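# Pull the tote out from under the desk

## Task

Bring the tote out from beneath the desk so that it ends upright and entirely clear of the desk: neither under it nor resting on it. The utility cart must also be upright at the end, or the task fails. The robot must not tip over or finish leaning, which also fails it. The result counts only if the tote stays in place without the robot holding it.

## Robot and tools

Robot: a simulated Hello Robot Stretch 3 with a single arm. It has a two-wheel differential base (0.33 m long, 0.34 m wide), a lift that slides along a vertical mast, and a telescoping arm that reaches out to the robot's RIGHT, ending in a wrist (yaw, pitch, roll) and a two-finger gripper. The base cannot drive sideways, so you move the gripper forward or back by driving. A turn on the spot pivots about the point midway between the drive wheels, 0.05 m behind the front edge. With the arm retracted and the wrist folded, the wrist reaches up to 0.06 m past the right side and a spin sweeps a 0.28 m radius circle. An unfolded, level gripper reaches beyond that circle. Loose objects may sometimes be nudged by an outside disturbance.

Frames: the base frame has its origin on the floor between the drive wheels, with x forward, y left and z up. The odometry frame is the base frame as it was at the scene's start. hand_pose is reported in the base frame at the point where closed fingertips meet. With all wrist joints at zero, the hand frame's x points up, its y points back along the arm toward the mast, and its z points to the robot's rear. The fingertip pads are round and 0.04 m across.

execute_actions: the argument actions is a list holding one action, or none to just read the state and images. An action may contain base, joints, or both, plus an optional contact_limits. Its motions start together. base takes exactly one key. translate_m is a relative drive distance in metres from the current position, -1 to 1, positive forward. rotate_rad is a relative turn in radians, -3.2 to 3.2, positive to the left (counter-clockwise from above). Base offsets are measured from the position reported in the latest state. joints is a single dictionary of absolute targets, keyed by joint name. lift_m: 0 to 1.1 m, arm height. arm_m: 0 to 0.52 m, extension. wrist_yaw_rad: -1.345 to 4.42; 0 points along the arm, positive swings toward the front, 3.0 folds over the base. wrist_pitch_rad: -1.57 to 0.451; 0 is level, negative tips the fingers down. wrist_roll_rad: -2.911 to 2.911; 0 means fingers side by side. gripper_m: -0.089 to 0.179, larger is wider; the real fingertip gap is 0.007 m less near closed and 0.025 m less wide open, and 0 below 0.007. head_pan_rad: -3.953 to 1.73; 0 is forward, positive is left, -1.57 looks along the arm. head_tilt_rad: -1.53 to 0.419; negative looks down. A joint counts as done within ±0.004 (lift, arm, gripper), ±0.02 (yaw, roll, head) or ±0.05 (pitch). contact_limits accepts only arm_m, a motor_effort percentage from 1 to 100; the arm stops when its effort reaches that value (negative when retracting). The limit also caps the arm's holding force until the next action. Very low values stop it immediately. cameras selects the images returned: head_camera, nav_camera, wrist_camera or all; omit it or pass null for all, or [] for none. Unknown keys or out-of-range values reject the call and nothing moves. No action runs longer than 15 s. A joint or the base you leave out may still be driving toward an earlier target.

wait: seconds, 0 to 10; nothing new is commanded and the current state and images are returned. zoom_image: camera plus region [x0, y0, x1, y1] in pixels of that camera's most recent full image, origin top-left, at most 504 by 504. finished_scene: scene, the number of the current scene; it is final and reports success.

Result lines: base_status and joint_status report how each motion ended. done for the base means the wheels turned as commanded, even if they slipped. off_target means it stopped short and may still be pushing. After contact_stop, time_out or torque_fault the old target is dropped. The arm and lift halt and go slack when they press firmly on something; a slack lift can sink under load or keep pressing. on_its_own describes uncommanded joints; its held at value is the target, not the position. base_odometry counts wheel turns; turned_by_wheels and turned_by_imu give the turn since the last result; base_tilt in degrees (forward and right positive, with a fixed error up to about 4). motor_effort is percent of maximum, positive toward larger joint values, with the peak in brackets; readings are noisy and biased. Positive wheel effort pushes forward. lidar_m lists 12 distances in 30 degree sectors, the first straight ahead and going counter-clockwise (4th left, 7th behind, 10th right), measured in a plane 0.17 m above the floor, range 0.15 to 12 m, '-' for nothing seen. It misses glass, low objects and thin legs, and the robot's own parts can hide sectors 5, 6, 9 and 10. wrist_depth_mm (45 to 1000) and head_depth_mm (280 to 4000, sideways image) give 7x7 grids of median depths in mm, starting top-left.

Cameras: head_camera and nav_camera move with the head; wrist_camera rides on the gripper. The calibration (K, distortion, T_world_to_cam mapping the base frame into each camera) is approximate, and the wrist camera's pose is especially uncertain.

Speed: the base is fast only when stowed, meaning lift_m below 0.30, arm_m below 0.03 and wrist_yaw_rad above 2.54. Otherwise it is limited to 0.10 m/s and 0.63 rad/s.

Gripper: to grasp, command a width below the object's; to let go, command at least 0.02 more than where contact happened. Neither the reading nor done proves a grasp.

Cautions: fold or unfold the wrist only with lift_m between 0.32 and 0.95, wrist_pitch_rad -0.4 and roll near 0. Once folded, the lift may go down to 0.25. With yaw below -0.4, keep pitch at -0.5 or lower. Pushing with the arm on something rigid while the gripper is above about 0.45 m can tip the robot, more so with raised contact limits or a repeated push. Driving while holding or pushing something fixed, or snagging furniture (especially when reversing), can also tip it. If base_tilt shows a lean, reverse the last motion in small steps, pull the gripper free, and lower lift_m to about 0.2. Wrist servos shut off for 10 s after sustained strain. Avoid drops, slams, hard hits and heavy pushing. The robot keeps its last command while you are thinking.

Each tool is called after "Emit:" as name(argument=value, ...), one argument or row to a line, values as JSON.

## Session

Emit:
execute_actions(
  actions=[],
)

Scene clock: 0.00 s.
base_odometry: x=+0.000 y=+0.000 heading=+0.000 (m, m, rad; odometry frame)
turned_by_wheels: +0.000 (rad since the last result)
turned_by_imu: +0.000 (rad since the last result)
base_tilt: forward=+1.4 right=+0.8 (deg)
lidar_m: 1.79 1.83 2.15 1.89 1.70 1.54 1.94 1.94 1.87 1.59 1.87 2.18
head_depth_mm: 2118 2429 2423 2434 2464 2493 2318 / 2126 2375 2365 2392 2381 2421 2284 / 2157 2310 2326 2294 2324 1769 2205 / 2153 2244 2252 2284 2274 1759 2192 / 2149 2167 2204 2204 2230 1622 2200 / 2054 2122 2106 2128 2129 1587 2155 / 2015 2056 2057 2072 2084 1595 2094
base_status: not commanded
joint_positions: lift_m=+0.568 arm_m=+0.002 wrist_yaw_rad=+3.116 wrist_pitch_rad=-0.578 wrist_roll_rad=-0.002 gripper_m=+0.037 head_pan_rad=-0.009 head_tilt_rad=+0.008
joint_status: not commanded
motor_effort: left_wheel=+0 right_wheel=+1 lift_m=+24 arm_m=-1 wrist_yaw_rad=+0 wrist_pitch_rad=+5 wrist_roll_rad=-1 gripper_m=+1 head_pan_rad=+0 head_tilt_rad=+1 (%)
hand_pose: x=-0.0160 y=+0.0549 z=+0.5462 quat_wxyz=(+0.210, +0.679, +0.193, +0.676) (m; base frame)
wrist_depth_mm: - - - - - - - / - - - - - - - / - - - - - - - / - - 992 955 950 900 922 / 896 865 863 837 802 822 782 / 791 770 767 732 708 696 691 / 671 682 - - 654 625 626
pictures: head_camera (sideways: a quarter turn clockwise sets it upright), nav_camera (sideways: a quarter turn counterclockwise sets it upright), wrist_camera
camera_calibration (this result's frames):
head_camera: T_world_to_cam=[[-0.0211697, -0.0314772, -0.99928, 1.32497], [0.0205875, 0.999279, -0.0319133, 0.0436878], [0.999564, -0.0212483, -0.0205064, -0.0201088], [0, 0, 0, 1]] pos_world=[0.0472498, -0.00237736, 1.32499]
nav_camera: T_world_to_cam=[[0.00851722, -0.0310414, 0.999482, -1.26147], [-0.00859498, -0.999483, -0.0309682, 0.0886271], [0.999927, -0.00832677, -0.00877962, -0.0407342], [0, 0, 0, 1]] pos_world=[0.0522372, 0.0490842, 1.26321]
wrist_camera: T_world_to_cam=[[0.997282, 0.00147606, -0.0736691, 0.0691388], [-0.0502679, -0.71738, -0.694866, 0.44613], [-0.0538744, 0.69668, -0.715356, 0.512522], [0, 0, 0, 1]] pos_world=[-0.018913, -0.0371207, 0.681729]
Images, in order (width x height): head_camera 896x504, nav_camera 672x504, wrist_camera 644x364.

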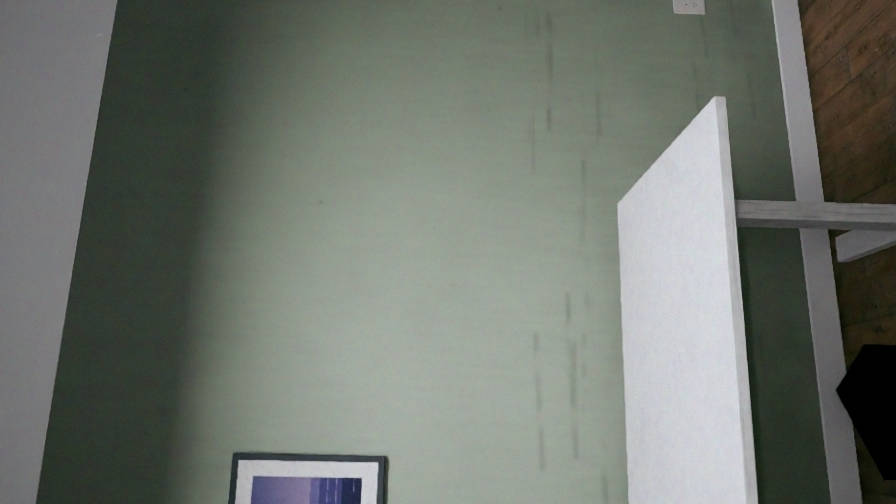

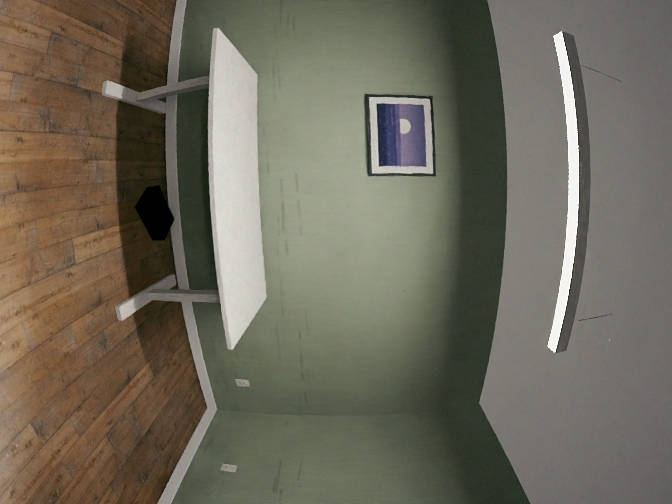

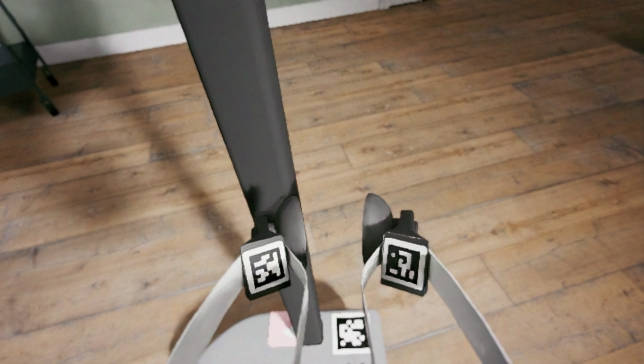

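Emit:
execute_actions(
  actions=[
    {"base": {"rotate_rad": 0.42}, "joints": {"lift_m": 0.46, "wrist_pitch_rad": -0.4, "wrist_yaw_rad": 3.0, "head_pan_rad": -0.2, "head_tilt_rad": -0.6}},
  ],
  cameras=["head_camera"],
)

Emit:
zoom_image(
  camera="head_camera",
  region=[330, 150, 582, 402],
)

Scene clock: 16.17 s.
base_odometry: x=+0.000 y=+0.000 heading=+0.420 (m, m, rad; odometry frame)
turned_by_wheels: +0.420 (rad since the last result)
turned_by_imu: +0.428 (rad since the last result)
base_tilt: forward=+1.3 right=+0.8 (deg)
lidar_m: 1.84 2.29 1.90 1.89 1.87 1.96 1.94 2.29 1.59 1.87 2.06 1.79
head_depth_mm: 1899 2008 1869 2180 1797 1488 1271 / 1894 2029 2367 2245 1789 1493 1262 / 1919 2040 2364 2251 1785 1474 1261 / 1909 2028 2397 2178 1752 1462 1264 / 1905 2002 2382 2228 1784 1466 1256 / 1917 1975 2408 2191 1766 1486 1249 / 1905 1965 2328 2117 1752 1457 1244
base_status: done
joint_positions: lift_m=+0.460 arm_m=+0.002 wrist_yaw_rad=+3.003 wrist_pitch_rad=-0.423 wrist_roll_rad=-0.002 gripper_m=+0.037 head_pan_rad=-0.193 head_tilt_rad=-0.592
joint_status: all done
motor_effort: left_wheel=-3(7) right_wheel=+3(5) lift_m=+15(18) arm_m=-1(1) wrist_yaw_rad=-3(4) wrist_pitch_rad=+9(8) wrist_roll_rad=-1(1) gripper_m=+0(0) head_pan_rad=-2(13) head_tilt_rad=-4(31) (%)
hand_pose: x=+0.0097 y=+0.0750 z=+0.4719 quat_wxyz=(+0.196, +0.699, +0.101, +0.680) (m; base frame)
wrist_depth_mm: - - - - - - - / - - - - - - - / - - - - - - - / - - - - 968 972 902 / 918 875 - 828 797 781 764 / 762 733 708 692 660 652 655 / 633 613 - 631 593 581 569
pictures: head_camera (sideways: a quarter turn clockwise sets it upright)
camera_calibration (this result's frames):
head_camera: T_world_to_cam=[[-0.57697, 0.0804424, -0.812795, 1.08484], [0.183477, 0.98247, -0.0330079, 0.0440931], [0.795891, -0.168174, -0.581614, 0.711392], [0, 0, 0, 1]] pos_world=[0.0516414, -0.01095, 1.29697]
Images, in order (width x height): head_camera 896x504.

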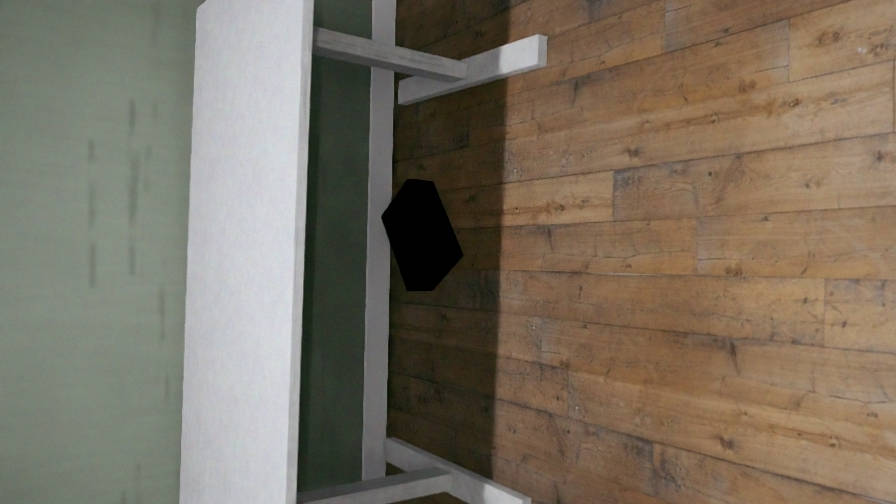

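Region (330, 150, 582, 402) of head_camera's 896x504 image, scaled by 2.000, with more detail than that image has.

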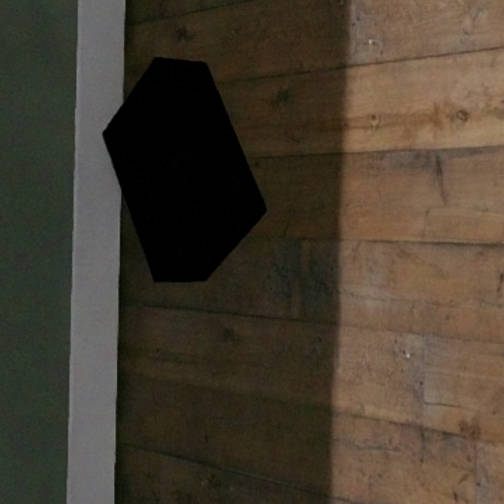

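Emit:
execute_actions(
  actions=[
    {"base": {"translate_m": 0.26}, "joints": {"lift_m": 0.292, "head_pan_rad": -0.25, "head_tilt_rad": -0.7}},
  ],
  cameras=["head_camera"],
)

Scene clock: 76.70 s.
base_odometry: x=+0.237 y=+0.106 heading=+0.420 (m, m, rad; odometry frame)
turned_by_wheels: +0.000 (rad since the last result)
turned_by_imu: -0.001 (rad since the last result)
base_tilt: forward=+1.3 right=+0.8 (deg)
lidar_m: 1.58 2.13 1.86 1.85 1.77 2.22 2.20 2.05 1.69 1.91 2.11 1.57
head_depth_mm: 1736 1516 1763 1898 1640 1395 1216 / 1716 1498 2234 1990 1619 1390 1207 / 1728 1493 2215 1963 1633 1379 1204 / 1699 1475 2165 1938 1624 1390 1205 / 1695 1465 2192 1958 1607 1382 1204 / 1687 1468 2191 1945 1602 1372 1194 / 1696 1440 2156 1950 1604 1366 1193
base_status: done
joint_positions: lift_m=+0.292 arm_m=+0.002 wrist_yaw_rad=+3.002 wrist_pitch_rad=-0.422 wrist_roll_rad=-0.002 gripper_m=+0.037 head_pan_rad=-0.243 head_tilt_rad=-0.692
joint_status: all done
motor_effort: left_wheel=-3(11) right_wheel=+3(7) lift_m=+15(12) arm_m=+0(1) wrist_yaw_rad=-3(3) wrist_pitch_rad=+9(9) wrist_roll_rad=-1(1) gripper_m=+0(0) head_pan_rad=-2(5) head_tilt_rad=-4(13) (%)
hand_pose: x=+0.0098 y=+0.0751 z=+0.3041 quat_wxyz=(+0.196, +0.699, +0.100, +0.680) (m; base frame)
wrist_depth_mm: - - - - - - - / - - - - - - - / - - 937 898 863 847 809 / 774 769 764 710 696 675 656 / 626 609 - 582 562 558 545 / 538 531 - - 468 479 465 / 460 - - - 421 413 414
pictures: head_camera (sideways: a quarter turn clockwise sets it upright)
camera_calibration (this result's frames):
head_camera: T_world_to_cam=[[-0.648026, 0.128136, -0.750762, 1.00442], [0.229447, 0.972794, -0.0320184, 0.0425203], [0.726235, -0.193009, -0.659796, 0.81352], [0, 0, 0, 1]] pos_world=[0.050325, -0.0130481, 1.2922]
Images, in order (width x height): head_camera 896x504.

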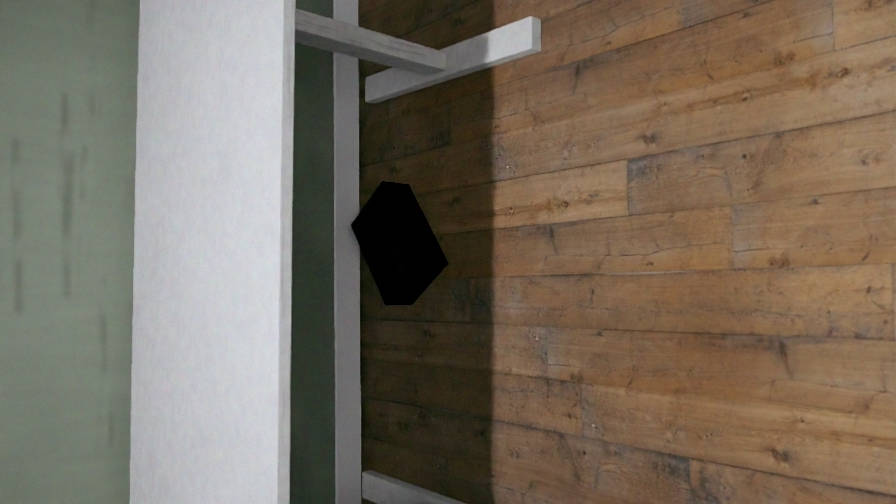

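Emit:
execute_actions(
  actions=[
    {"base": {"translate_m": 1.0}, "joints": {"head_pan_rad": -0.6, "head_tilt_rad": -1.3}},
  ],
  cameras=["nav_camera"],
)

Scene clock: 91.20 s.
base_odometry: x=+1.151 y=+0.513 heading=+0.420 (m, m, rad; odometry frame)
turned_by_wheels: +0.000 (rad since the last result)
turned_by_imu: +0.001 (rad since the last result)
base_tilt: forward=+1.4 right=+0.9 (deg)
lidar_m: 0.94 0.63 1.65 1.65 1.85 2.33 3.18 2.35 2.10 2.09 0.91 0.95
head_depth_mm: 666 629 598 1319 1269 1209 1165 / 666 629 599 1299 1273 1206 1163 / 663 629 597 580 1291 - - / 660 627 596 572 1262 - - / 661 626 594 566 1259 - - / 658 624 594 566 1242 1202 1161 / 655 622 592 565 1229 1199 1151
base_status: done
joint_positions: lift_m=+0.292 arm_m=+0.002 wrist_yaw_rad=+3.002 wrist_pitch_rad=-0.422 wrist_roll_rad=-0.002 gripper_m=+0.037 head_pan_rad=-0.594 head_tilt_rad=-1.285
joint_status: all done
motor_effort: left_wheel=-3(9) right_wheel=+3(9) lift_m=+15(15) arm_m=-1(1) wrist_yaw_rad=-3(3) wrist_pitch_rad=+8(8) wrist_roll_rad=-1(1) gripper_m=+0(0) head_pan_rad=-2(20) head_tilt_rad=-6(34) (%)
hand_pose: x=+0.0098 y=+0.0751 z=+0.3041 quat_wxyz=(+0.196, +0.699, +0.100, +0.680) (m; base frame)
wrist_depth_mm: - - - - - - - / - - - - - - - / - 989 929 945 883 858 823 / 809 758 744 712 701 616 584 / 636 603 - 568 568 563 532 / 524 526 - - 464 477 464 / 461 - - - 422 415 406
pictures: nav_camera (sideways: a quarter turn counterclockwise sets it upright)
camera_calibration (this result's frames):
nav_camera: T_world_to_cam=[[0.781374, -0.56456, 0.265946, -0.309965], [-0.583687, -0.811932, -0.00867465, 0.0630725], [0.220828, -0.148451, -0.963949, 1.20659], [0, 0, 0, 1]] pos_world=[0.0125644, 0.0553366, 1.24607]
Images, in order (width x height): nav_camera 672x504.

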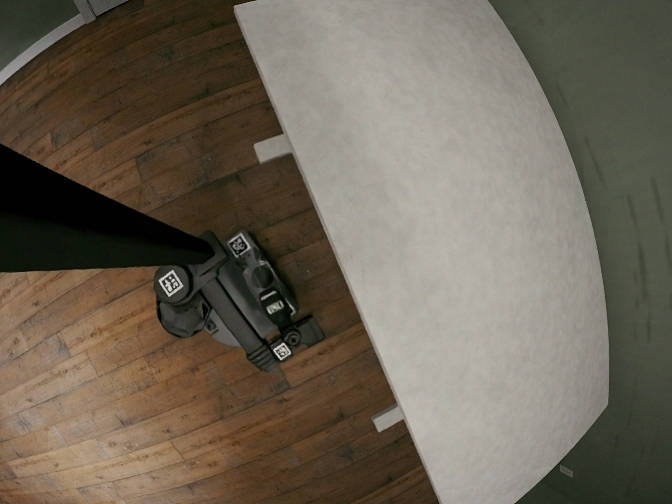

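Emit:
execute_actions(
  actions=[
    {"base": {"rotate_rad": 0.90}, "joints": {"lift_m": 0.33, "arm_m": 0.2, "wrist_yaw_rad": 2.66, "head_pan_rad": -1.4}},
  ],
  cameras=[],
)

Emit:
execute_actions(
  actions=[
    {"joints": {"arm_m": 0.49, "wrist_pitch_rad": -1.5, "gripper_m": 0.08, "lift_m": 0.30}},
  ],
  cameras=["wrist_camera", "nav_camera"],
)

Scene clock: 99.43 s.
base_odometry: x=+1.151 y=+0.513 heading=+1.320 (m, m, rad; odometry frame)
turned_by_wheels: +0.900 (rad since the last result)
turned_by_imu: +0.917 (rad since the last result)
base_tilt: forward=+1.4 right=+0.8 (deg)
lidar_m: 1.38 1.65 1.76 2.33 3.22 2.79 2.15 2.09 0.91 0.96 0.94 0.63
head_depth_mm: 666 630 601 1296 1263 1222 1155 / 665 628 597 579 1269 - - / 663 627 598 576 - - - / 662 626 596 572 - - 1144 / 657 626 596 566 1264 1200 1147 / 658 621 593 564 1250 1203 1155 / 657 623 591 565 1244 1200 1152
base_status: done
joint_positions: lift_m=+0.330 arm_m=+0.200 wrist_yaw_rad=+2.663 wrist_pitch_rad=-0.422 wrist_roll_rad=-0.002 gripper_m=+0.037 head_pan_rad=-1.393 head_tilt_rad=-1.285
joint_status: all done
motor_effort: left_wheel=-2(10) right_wheel=+2(8) lift_m=+31(32) arm_m=+4(4) wrist_yaw_rad=-3(5) wrist_pitch_rad=+8(8) wrist_roll_rad=-1(1) gripper_m=+0(0) head_pan_rad=-2(30) head_tilt_rad=-7(7) (%)
hand_pose: x=+0.0819 y=-0.1460 z=+0.3414 quat_wxyz=(+0.308, +0.706, -0.020, +0.638) (m; base frame)
wrist_depth_mm: - - - - - - - / - - - - - - - / - - - 966 964 920 904 / 880 817 811 776 765 716 709 / 706 - - 645 621 578 576 / - - - 538 519 526 495 / - - - 476 453 450 446
pictures: none
No camera images: the call's "cameras" was empty. Leave "cameras" out to get every camera's image.

Scene clock: 102.80 s.
base_odometry: x=+1.151 y=+0.513 heading=+1.320 (m, m, rad; odometry frame)
turned_by_wheels: +0.000 (rad since the last result)
turned_by_imu: -0.001 (rad since the last result)
base_tilt: forward=+1.4 right=+0.9 (deg)
lidar_m: 1.38 1.65 1.76 2.33 3.23 2.79 2.16 2.09 0.91 0.96 0.94 0.63
head_depth_mm: 664 628 601 1302 1270 1219 1157 / 663 629 599 578 1271 - - / 662 627 596 575 - - - / 659 627 594 572 1281 - 1153 / 658 624 595 568 1255 1201 1156 / 657 624 594 566 1244 1209 1153 / 657 621 591 565 1243 1201 1157
base_status: not commanded
joint_positions: lift_m=+0.300 arm_m=+0.490 wrist_yaw_rad=+2.663 wrist_pitch_rad=-1.494 wrist_roll_rad=-0.002 gripper_m=+0.080 head_pan_rad=-1.393 head_tilt_rad=-1.285
joint_status: all done
motor_effort: left_wheel=-3(2) right_wheel=+2(2) lift_m=+15(26) arm_m=+3(4) wrist_yaw_rad=-3(3) wrist_pitch_rad=-2(7) wrist_roll_rad=-1(1) gripper_m=+0(97) head_pan_rad=-2(2) head_tilt_rad=-6(7) (%)
hand_pose: x=-0.0232 y=-0.6388 z=+0.1818 quat_wxyz=(+0.590, +0.617, +0.344, +0.391) (m; base frame)
wrist_depth_mm: 332 332 327 325 323 315 315 / 339 339 332 331 327 319 319 / 348 344 345 338 335 324 326 / 357 359 354 346 341 342 332 / 373 365 356 354 349 342 344 / 383 377 371 364 360 327 352 / 392 387 382 374 371 362 357
pictures: nav_camera (sideways: a quarter turn counterclockwise sets it upright), wrist_camera
camera_calibration (this result's frames):
nav_camera: T_world_to_cam=[[0.139786, -0.9538, 0.265941, -0.306045], [-0.989043, -0.14737, -0.0086745, 0.065545], [0.0474655, -0.261815, -0.96395, 1.20765], [0, 0, 0, 1]] pos_world=[0.050286, 0.0339344, 1.24607]
wrist_camera: T_world_to_cam=[[0.865082, -0.49726, -0.0660756, -0.272534], [-0.484438, -0.862343, 0.147259, -0.560836], [-0.130206, -0.0953816, -0.986888, 0.276431], [0, 0, 0, 1]] pos_world=[0.0000673203, -0.592786, 0.337387]
Images, in order (width x height): nav_camera 672x504, wrist_camera 644x364.

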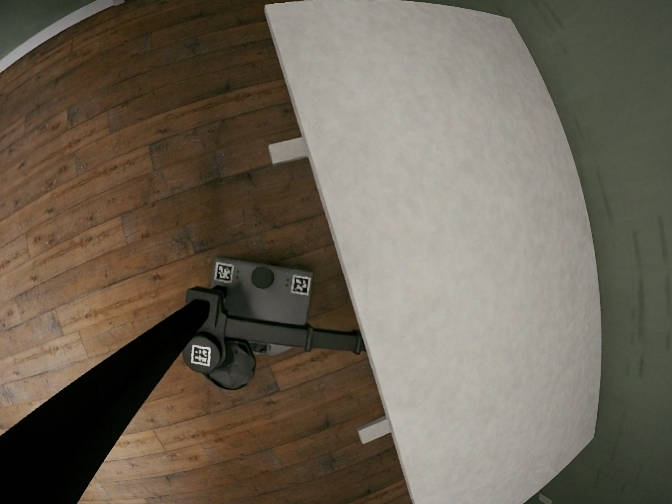

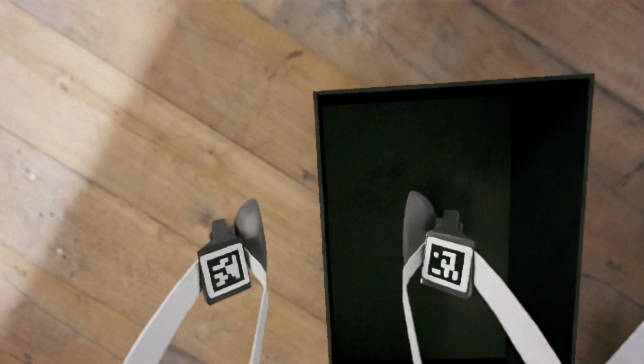

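Emit:
execute_actions(
  actions=[
    {"base": {"translate_m": -0.022}, "joints": {"arm_m": 0.515, "lift_m": 0.176, "gripper_m": 0.06}},
  ],
  cameras=["wrist_camera"],
)

Scene clock: 112.57 s.
base_odometry: x=+1.145 y=+0.492 heading=+1.319 (m, m, rad; odometry frame)
turned_by_wheels: +0.000 (rad since the last result)
turned_by_imu: -0.001 (rad since the last result)
base_tilt: forward=+1.3 right=+0.9 (deg)
lidar_m: 1.40 1.67 1.77 2.32 3.22 2.76 2.13 2.07 0.90 0.98 0.95 0.65
head_depth_mm: 665 631 599 1302 1264 1218 1162 / 664 629 597 935 1269 - 1149 / 662 627 597 576 - - 1154 / 659 625 595 575 1284 - 1147 / 658 625 594 571 1265 1202 1155 / 660 623 592 565 1252 1201 1149 / 658 622 593 563 1241 1201 1149
base_status: done
joint_positions: lift_m=+0.176 arm_m=+0.515 wrist_yaw_rad=+2.663 wrist_pitch_rad=-1.494 wrist_roll_rad=-0.002 gripper_m=+0.060 head_pan_rad=-1.393 head_tilt_rad=-1.285
joint_status: all done
motor_effort: left_wheel=-2(7) right_wheel=+2(4) lift_m=+15(14) arm_m=+3(5) wrist_yaw_rad=-3(3) wrist_pitch_rad=-2(2) wrist_roll_rad=-1(0) gripper_m=-1(83) head_pan_rad=-2(2) head_tilt_rad=-7(7) (%)
hand_pose: x=-0.0232 y=-0.6638 z=+0.0578 quat_wxyz=(+0.590, +0.617, +0.345, +0.391) (m; base frame)
wrist_depth_mm: 211 209 208 203 190 198 195 / 217 215 212 208 204 202 201 / 221 220 217 213 212 207 205 / 226 225 224 219 215 213 210 / 234 233 230 225 218 218 216 / 238 238 235 230 228 223 221 / 249 244 241 237 233 231 225
pictures: wrist_camera
camera_calibration (this result's frames):
wrist_camera: T_world_to_cam=[[0.86508, -0.497264, -0.0660729, -0.293166], [-0.484434, -0.862334, 0.147323, -0.564154], [-0.130235, -0.095438, -0.986879, 0.151631], [0, 0, 0, 1]] pos_world=[0.0000643024, -0.617799, 0.213384]
Images, in order (width x height): wrist_camera 644x364.

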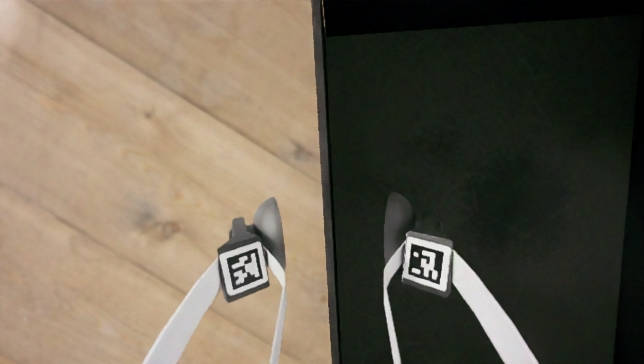

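Emit:
execute_actions(
  actions=[
    {"joints": {"gripper_m": -0.04}},
  ],
  cameras=["wrist_camera"],
)

Scene clock: 115.83 s.
base_odometry: x=+1.145 y=+0.492 heading=+1.319 (m, m, rad; odometry frame)
turned_by_wheels: +0.000 (rad since the last result)
turned_by_imu: -0.001 (rad since the last result)
base_tilt: forward=+1.4 right=+0.9 (deg)
lidar_m: 1.40 1.67 1.77 2.32 3.20 2.76 2.13 2.07 0.90 0.97 0.95 0.65
head_depth_mm: 668 629 598 1313 1263 1218 1164 / 664 628 596 939 1267 - 1152 / 661 628 596 577 - - 1152 / 662 625 595 573 1280 - 1145 / 660 625 594 569 1263 1207 1156 / 659 623 595 564 1255 1200 1151 / 655 623 591 563 1242 1202 1143
base_status: not commanded
joint_positions: lift_m=+0.176 arm_m=+0.515 wrist_yaw_rad=+2.663 wrist_pitch_rad=-1.494 wrist_roll_rad=-0.002 gripper_m=-0.039 head_pan_rad=-1.393 head_tilt_rad=-1.285
joint_status: all done
motor_effort: left_wheel=-3(3) right_wheel=+3(4) lift_m=+16(16) arm_m=+3(3) wrist_yaw_rad=-3(3) wrist_pitch_rad=-2(2) wrist_roll_rad=-1(0) gripper_m=-17(100) head_pan_rad=-2(2) head_tilt_rad=-7(7) (%)
hand_pose: x=-0.0232 y=-0.6638 z=+0.0578 quat_wxyz=(+0.590, +0.617, +0.345, +0.391) (m; base frame)
wrist_depth_mm: 210 208 207 201 191 197 195 / 218 215 212 207 204 202 201 / 222 220 217 213 209 207 206 / 228 226 223 219 215 214 210 / 234 231 228 - 219 217 215 / 240 238 236 232 226 223 219 / 246 245 243 237 231 230 225
pictures: wrist_camera
camera_calibration (this result's frames):
wrist_camera: T_world_to_cam=[[0.86508, -0.497264, -0.0660728, -0.29317], [-0.484433, -0.862334, 0.147323, -0.564145], [-0.130235, -0.0954381, -0.986879, 0.151568], [0, 0, 0, 1]] pos_world=[0.0000642632, -0.617799, 0.21332]
Images, in order (width x height): wrist_camera 644x364.

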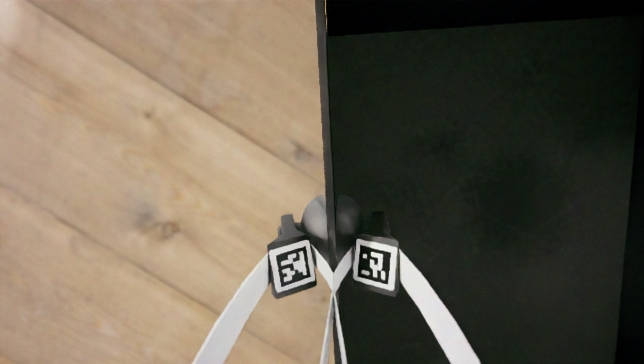

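Emit:
execute_actions(
  actions=[
    {"base": {"rotate_rad": -0.4}, "joints": {"arm_m": 0.28, "head_pan_rad": -1.5, "head_tilt_rad": -1.2}},
  ],
)

Scene clock: 129.83 s.
base_odometry: x=+1.145 y=+0.492 heading=+0.919 (m, m, rad; odometry frame)
turned_by_wheels: -0.400 (rad since the last result)
turned_by_imu: -0.410 (rad since the last result)
base_tilt: forward=+1.3 right=+0.9 (deg)
lidar_m: 0.65 1.63 1.67 1.86 2.50 3.16 2.33 2.09 2.07 0.90 0.96 0.95
head_depth_mm: 731 676 1424 1357 1276 1209 1137 / 731 670 640 1363 1281 - - / 728 673 626 1329 1293 - - / 726 672 626 595 1289 - - / 723 671 626 584 1258 1199 1140 / 721 668 623 583 557 1198 1129 / 722 669 621 581 547 1180 1128
base_status: done
joint_positions: lift_m=+0.176 arm_m=+0.280 wrist_yaw_rad=+2.661 wrist_pitch_rad=-1.496 wrist_roll_rad=-0.002 gripper_m=-0.039 head_pan_rad=-1.493 head_tilt_rad=-1.199
joint_status: all done
motor_effort: left_wheel=+1(10) right_wheel=-1(8) lift_m=+16(16) arm_m=-4(5) wrist_yaw_rad=-1(3) wrist_pitch_rad=-1(2) wrist_roll_rad=-1(1) gripper_m=-18(18) head_pan_rad=-2(11) head_tilt_rad=-1(9) (%)
hand_pose: x=-0.0234 y=-0.4296 z=+0.0577 quat_wxyz=(+0.591, +0.617, +0.344, +0.389) (m; base frame)
wrist_depth_mm: 212 209 207 204 187 190 196 / 216 214 212 209 204 204 201 / 223 220 219 214 208 207 207 / 228 227 225 219 213 211 210 / 233 231 229 - 219 217 216 / 241 240 236 232 227 224 221 / 247 246 242 236 233 230 227
pictures: head_camera (sideways: a quarter turn clockwise sets it upright), nav_camera (sideways: a quarter turn counterclockwise sets it upright), wrist_camera
camera_calibration (this result's frames):
head_camera: T_world_to_cam=[[-0.104682, 0.935965, -0.33617, 0.460983], [0.994411, 0.103174, -0.0224001, 0.0253137], [0.0137182, -0.336636, -0.941535, 1.18412], [0, 0, 0, 1]] pos_world=[0.00684054, -0.0354579, 1.27043]
nav_camera: T_world_to_cam=[[0.0419242, -0.936723, 0.347552, -0.41173], [-0.998743, -0.0488522, -0.0111909, 0.0688814], [0.0274615, -0.346646, -0.937594, 1.17356], [0, 0, 0, 1]] pos_world=[0.0538285, 0.0244993, 1.24419]
wrist_camera: T_world_to_cam=[[0.863958, -0.499212, -0.0660578, -0.177431], [-0.486175, -0.861092, 0.148843, -0.361904], [-0.131186, -0.0964786, -0.986652, 0.173398], [0, 0, 0, 1]] pos_world=[0.0000918877, -0.383479, 0.21323]
Images, in order (width x height): head_camera 896x504, nav_camera 672x504, wrist_camera 644x364.

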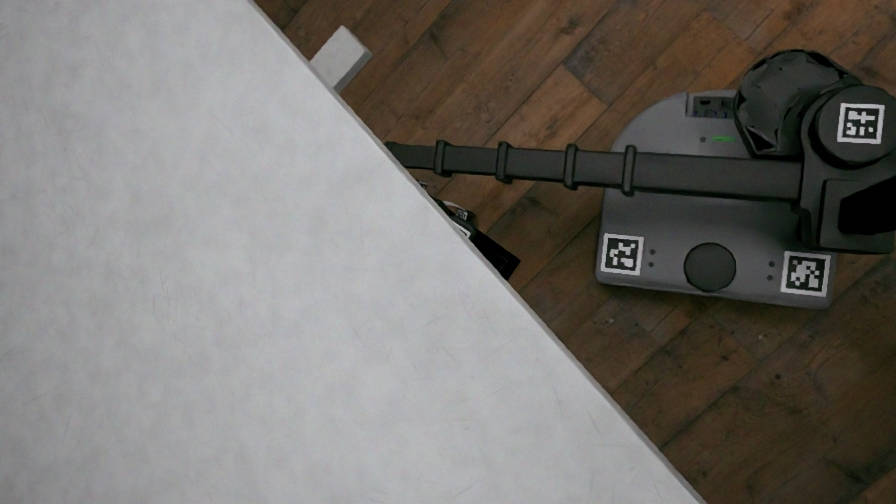

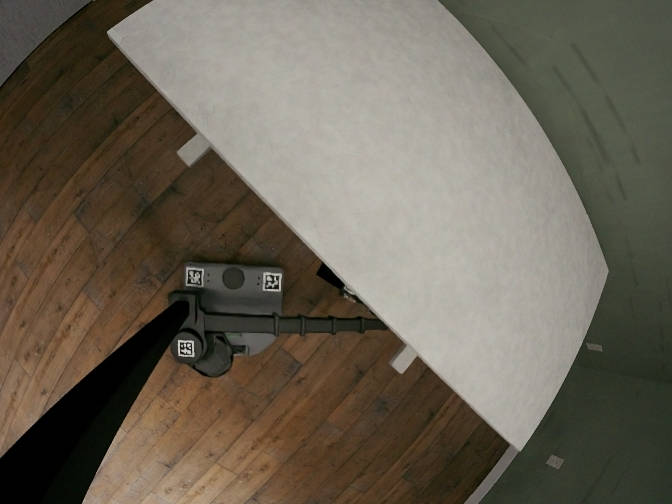

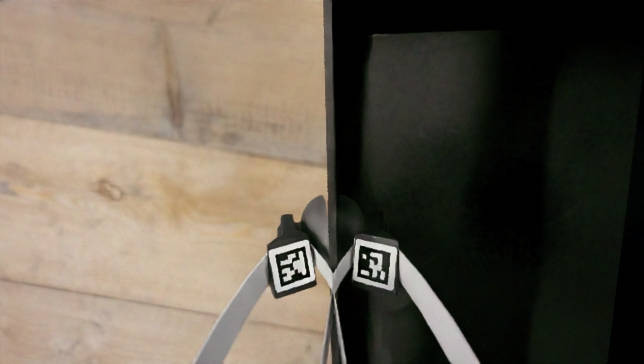

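Emit:
execute_actions(
  actions=[
    {"base": {"rotate_rad": -1.25}, "joints": {"arm_m": 0.24, "head_pan_rad": -0.8, "head_tilt_rad": -1.2}},
  ],
)

Scene clock: 135.27 s.
base_odometry: x=+1.145 y=+0.492 heading=-0.330 (m, m, rad; odometry frame)
turned_by_wheels: -1.250 (rad since the last result)
turned_by_imu: -1.278 (rad since the last result)
base_tilt: forward=+1.4 right=+0.9 (deg)
lidar_m: 1.00 0.95 0.65 0.67 1.68 1.71 2.28 3.17 2.87 2.18 2.07 0.90
head_depth_mm: 1701 1568 1459 1354 1269 1208 1145 / 1687 1574 1458 1358 1273 1202 1131 / 1679 1563 1463 1354 1271 - - / 750 1541 1427 1372 1279 - - / 724 670 653 1353 1275 1211 - / 723 669 621 588 1245 1199 1132 / 722 669 622 582 547 524 1115
base_status: done
joint_positions: lift_m=+0.176 arm_m=+0.240 wrist_yaw_rad=+2.661 wrist_pitch_rad=-1.496 wrist_roll_rad=-0.002 gripper_m=-0.039 head_pan_rad=-0.807 head_tilt_rad=-1.199
joint_status: all done
motor_effort: left_wheel=+2(8) right_wheel=-1(6) lift_m=+16(16) arm_m=-4(5) wrist_yaw_rad=-1(1) wrist_pitch_rad=-2(1) wrist_roll_rad=-1(1) gripper_m=-18(18) head_pan_rad=+2(28) head_tilt_rad=-1(0) (%)
hand_pose: x=-0.0234 y=-0.3896 z=+0.0577 quat_wxyz=(+0.590, +0.617, +0.345, +0.390) (m; base frame)
wrist_depth_mm: 211 211 208 202 194 197 197 / 217 215 212 206 203 202 201 / 222 219 219 214 210 208 206 / 228 227 223 219 215 212 212 / 234 234 229 - 219 216 215 / 243 239 234 231 225 223 221 / 249 244 242 237 232 230 227
pictures: head_camera (sideways: a quarter turn clockwise sets it upright), nav_camera (sideways: a quarter turn counterclockwise sets it upright), wrist_camera
camera_calibration (this result's frames):
head_camera: T_world_to_cam=[[-0.673857, 0.657937, -0.336207, 0.464503], [0.704129, 0.709719, -0.0224011, 0.0270857], [0.223874, -0.251828, -0.941522, 1.18282], [0, 0, 0, 1]] pos_world=[0.0291338, -0.0269694, 1.27043]
nav_camera: T_world_to_cam=[[0.625774, -0.698276, 0.347589, -0.41534], [-0.741889, -0.67043, -0.0111921, 0.0673161], [0.240849, -0.250869, -0.93758, 1.17224], [0, 0, 0, 1]] pos_world=[0.0275157, 0.0491884, 1.24419]
wrist_camera: T_world_to_cam=[[0.86439, -0.498472, -0.0659945, -0.157157], [-0.485444, -0.861505, 0.148841, -0.327582], [-0.131048, -0.0966205, -0.986656, 0.177201], [0, 0, 0, 1]] pos_world=[0.0000436064, -0.343431, 0.213223]
Images, in order (width x height): head_camera 896x504, nav_camera 672x504, wrist_camera 644x364.

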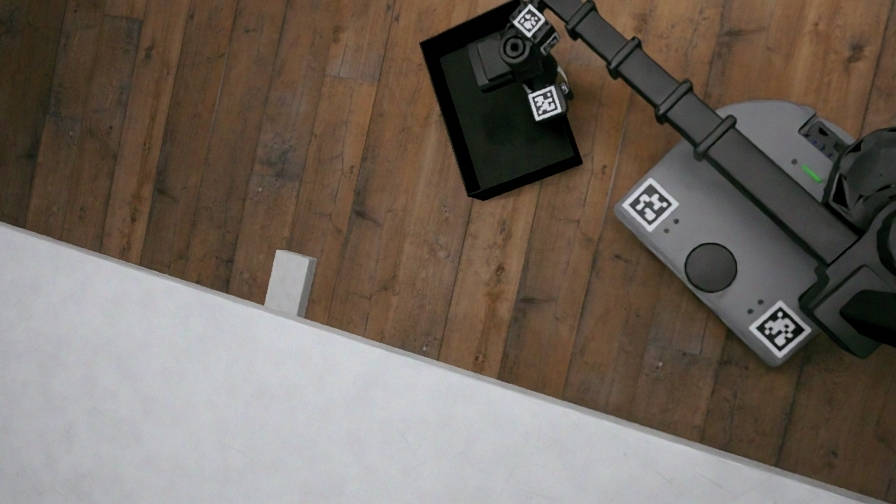

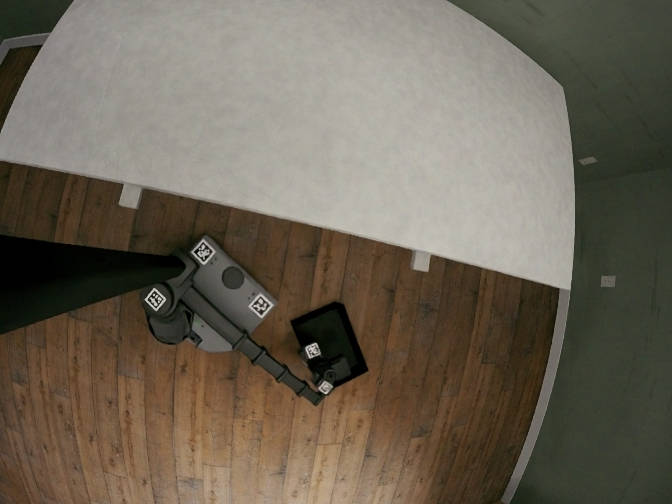

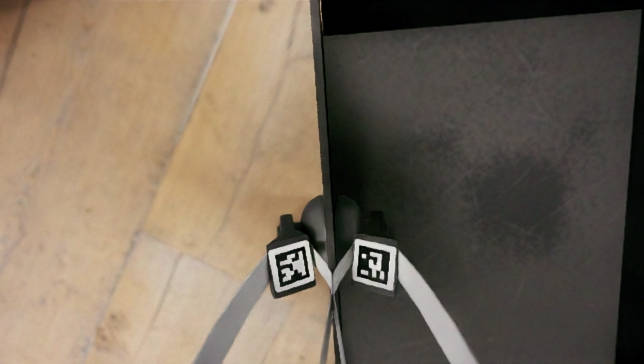

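Emit:
execute_actions(
  actions=[
    {"joints": {"gripper_m": 0.045}},
  ],
  cameras=[],
)

Emit:
execute_actions(
  actions=[
    {"joints": {"lift_m": 0.27, "head_pan_rad": -2.6, "head_tilt_rad": -0.9}},
  ],
)

Scene clock: 145.73 s.
base_odometry: x=+1.145 y=+0.492 heading=-0.330 (m, m, rad; odometry frame)
turned_by_wheels: +0.000 (rad since the last result)
turned_by_imu: -0.001 (rad since the last result)
base_tilt: forward=+1.4 right=+0.9 (deg)
lidar_m: 1.00 0.95 0.65 0.66 1.67 1.70 2.29 3.16 2.87 2.18 2.07 0.90
head_depth_mm: 1712 1582 1459 1368 1266 1212 1144 / 1689 1565 1456 1363 1270 1199 1134 / 1697 1571 1463 1356 1269 - - / 750 1533 1441 1364 1283 - - / 725 671 654 1356 1273 1210 - / 722 668 624 590 1243 1204 1134 / 722 667 621 581 547 523 1111
base_status: not commanded
joint_positions: lift_m=+0.176 arm_m=+0.240 wrist_yaw_rad=+2.661 wrist_pitch_rad=-1.496 wrist_roll_rad=-0.002 gripper_m=+0.045 head_pan_rad=-0.807 head_tilt_rad=-1.199
joint_status: all done
motor_effort: left_wheel=+2(2) right_wheel=-1(2) lift_m=+16(16) arm_m=-4(4) wrist_yaw_rad=-1(1) wrist_pitch_rad=-1(1) wrist_roll_rad=-1(1) gripper_m=+1(98) head_pan_rad=+3(2) head_tilt_rad=+0(1) (%)
hand_pose: x=-0.0234 y=-0.3896 z=+0.0577 quat_wxyz=(+0.590, +0.617, +0.345, +0.390) (m; base frame)
wrist_depth_mm: 213 210 209 204 194 199 197 / 217 215 213 208 206 203 200 / 223 220 217 212 210 207 206 / 229 227 224 219 215 213 212 / 234 232 230 225 220 219 216 / 241 239 238 232 230 222 221 / 247 244 242 239 235 229 227
pictures: none
No camera images: the call's "cameras" was empty. Leave "cameras" out to get every camera's image.

Scene clock: 147.43 s.
base_odometry: x=+1.145 y=+0.492 heading=-0.330 (m, m, rad; odometry frame)
turned_by_wheels: +0.000 (rad since the last result)
turned_by_imu: +0.000 (rad since the last result)
base_tilt: forward=+1.4 right=+0.9 (deg)
lidar_m: 1.00 0.95 0.65 0.66 1.68 1.70 2.28 3.17 2.87 2.18 2.07 0.90
head_depth_mm: 2752 2260 1870 1608 1426 1271 1159 / 2686 2224 1872 1609 1411 1269 - / 2712 2209 1853 1611 1426 1264 - / 2748 2180 1857 1599 1406 1261 - / 2700 2198 1848 1591 1415 1264 - / 2687 2195 1845 1593 1394 1272 1134 / 2675 2169 1840 1572 1399 1250 1115
base_status: not commanded
joint_positions: lift_m=+0.270 arm_m=+0.240 wrist_yaw_rad=+2.661 wrist_pitch_rad=-1.496 wrist_roll_rad=-0.002 gripper_m=+0.045 head_pan_rad=-2.593 head_tilt_rad=-0.902
joint_status: all done
motor_effort: left_wheel=+2(3) right_wheel=-1(1) lift_m=+31(32) arm_m=-4(4) wrist_yaw_rad=-1(1) wrist_pitch_rad=-1(1) wrist_roll_rad=+0(1) gripper_m=+0(0) head_pan_rad=-3(31) head_tilt_rad=+1(19) (%)
hand_pose: x=-0.0234 y=-0.3896 z=+0.1509 quat_wxyz=(+0.590, +0.617, +0.345, +0.390) (m; base frame)
wrist_depth_mm: - 298 296 295 245 238 218 / 309 309 308 301 297 293 228 / 320 312 311 303 302 301 232 / 326 322 324 315 309 308 233 / 339 333 330 323 318 313 251 / 349 343 340 333 330 324 257 / 353 351 347 344 333 328 259
pictures: head_camera (sideways: a quarter turn clockwise sets it upright), nav_camera (sideways: a quarter turn counterclockwise sets it upright), wrist_camera
camera_calibration (this result's frames):
head_camera: T_world_to_cam=[[0.66771, 0.445384, -0.596487, 0.795356], [0.536679, -0.843291, -0.0289069, 0.0365869], [-0.515887, -0.30082, -0.802102, 1.00616], [0, 0, 0, 1]] pos_world=[-0.0316361, -0.0207108, 1.28252]
nav_camera: T_world_to_cam=[[-0.694182, -0.388163, 0.606169, -0.744116], [-0.500639, 0.865444, -0.0191386, 0.0761958], [-0.517177, -0.316758, -0.795105, 0.991718], [0, 0, 0, 1]] pos_world=[0.0344885, -0.0406471, 1.24104]
wrist_camera: T_world_to_cam=[[0.864387, -0.498478, -0.0659948, -0.151005], [-0.48545, -0.861501, 0.148842, -0.341451], [-0.131049, -0.0966198, -0.986656, 0.269171], [0, 0, 0, 1]] pos_world=[0.0000439261, -0.343426, 0.306436]
Images, in order (width x height): head_camera 896x504, nav_camera 672x504, wrist_camera 644x364.

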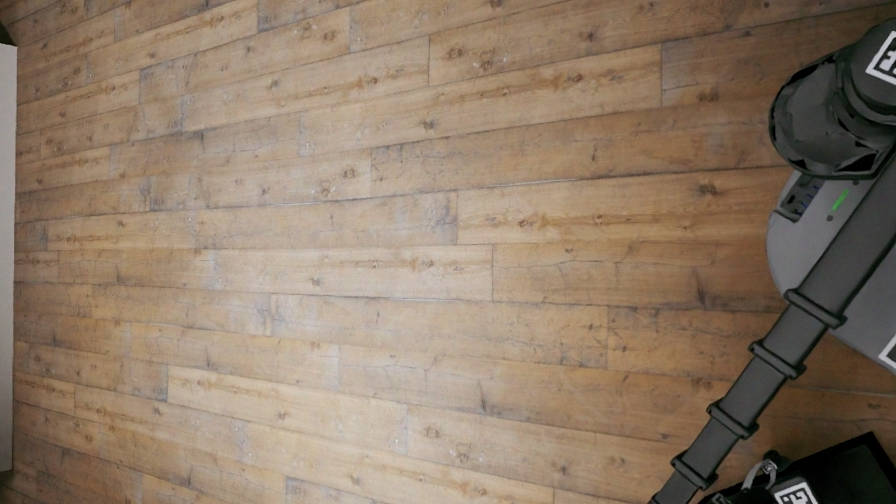

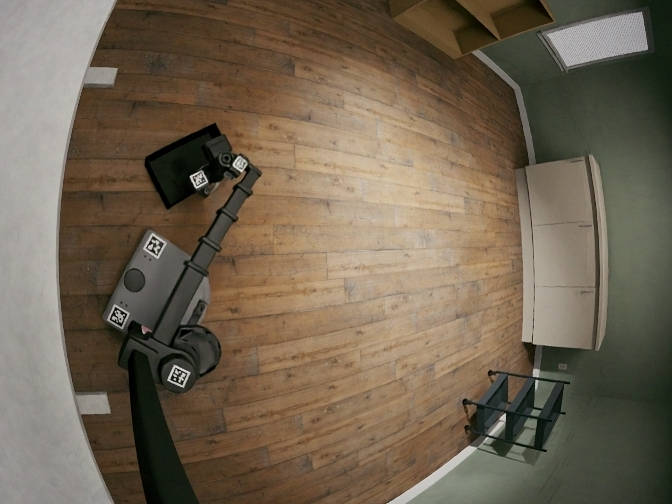

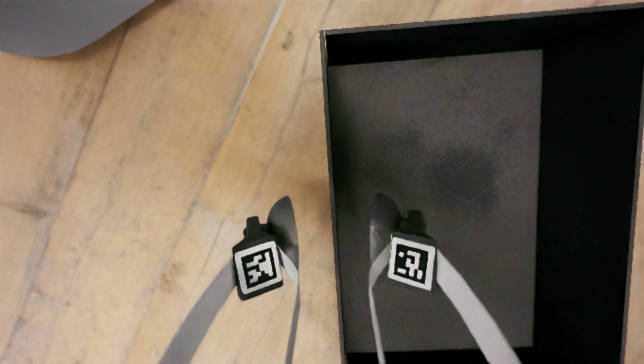

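The tote is upright, released and about 0.16 m clear of the desk edge. The cart is upright.

Emit:
finished_scene(
  scene=2,
)

The scene is finished: the task was done.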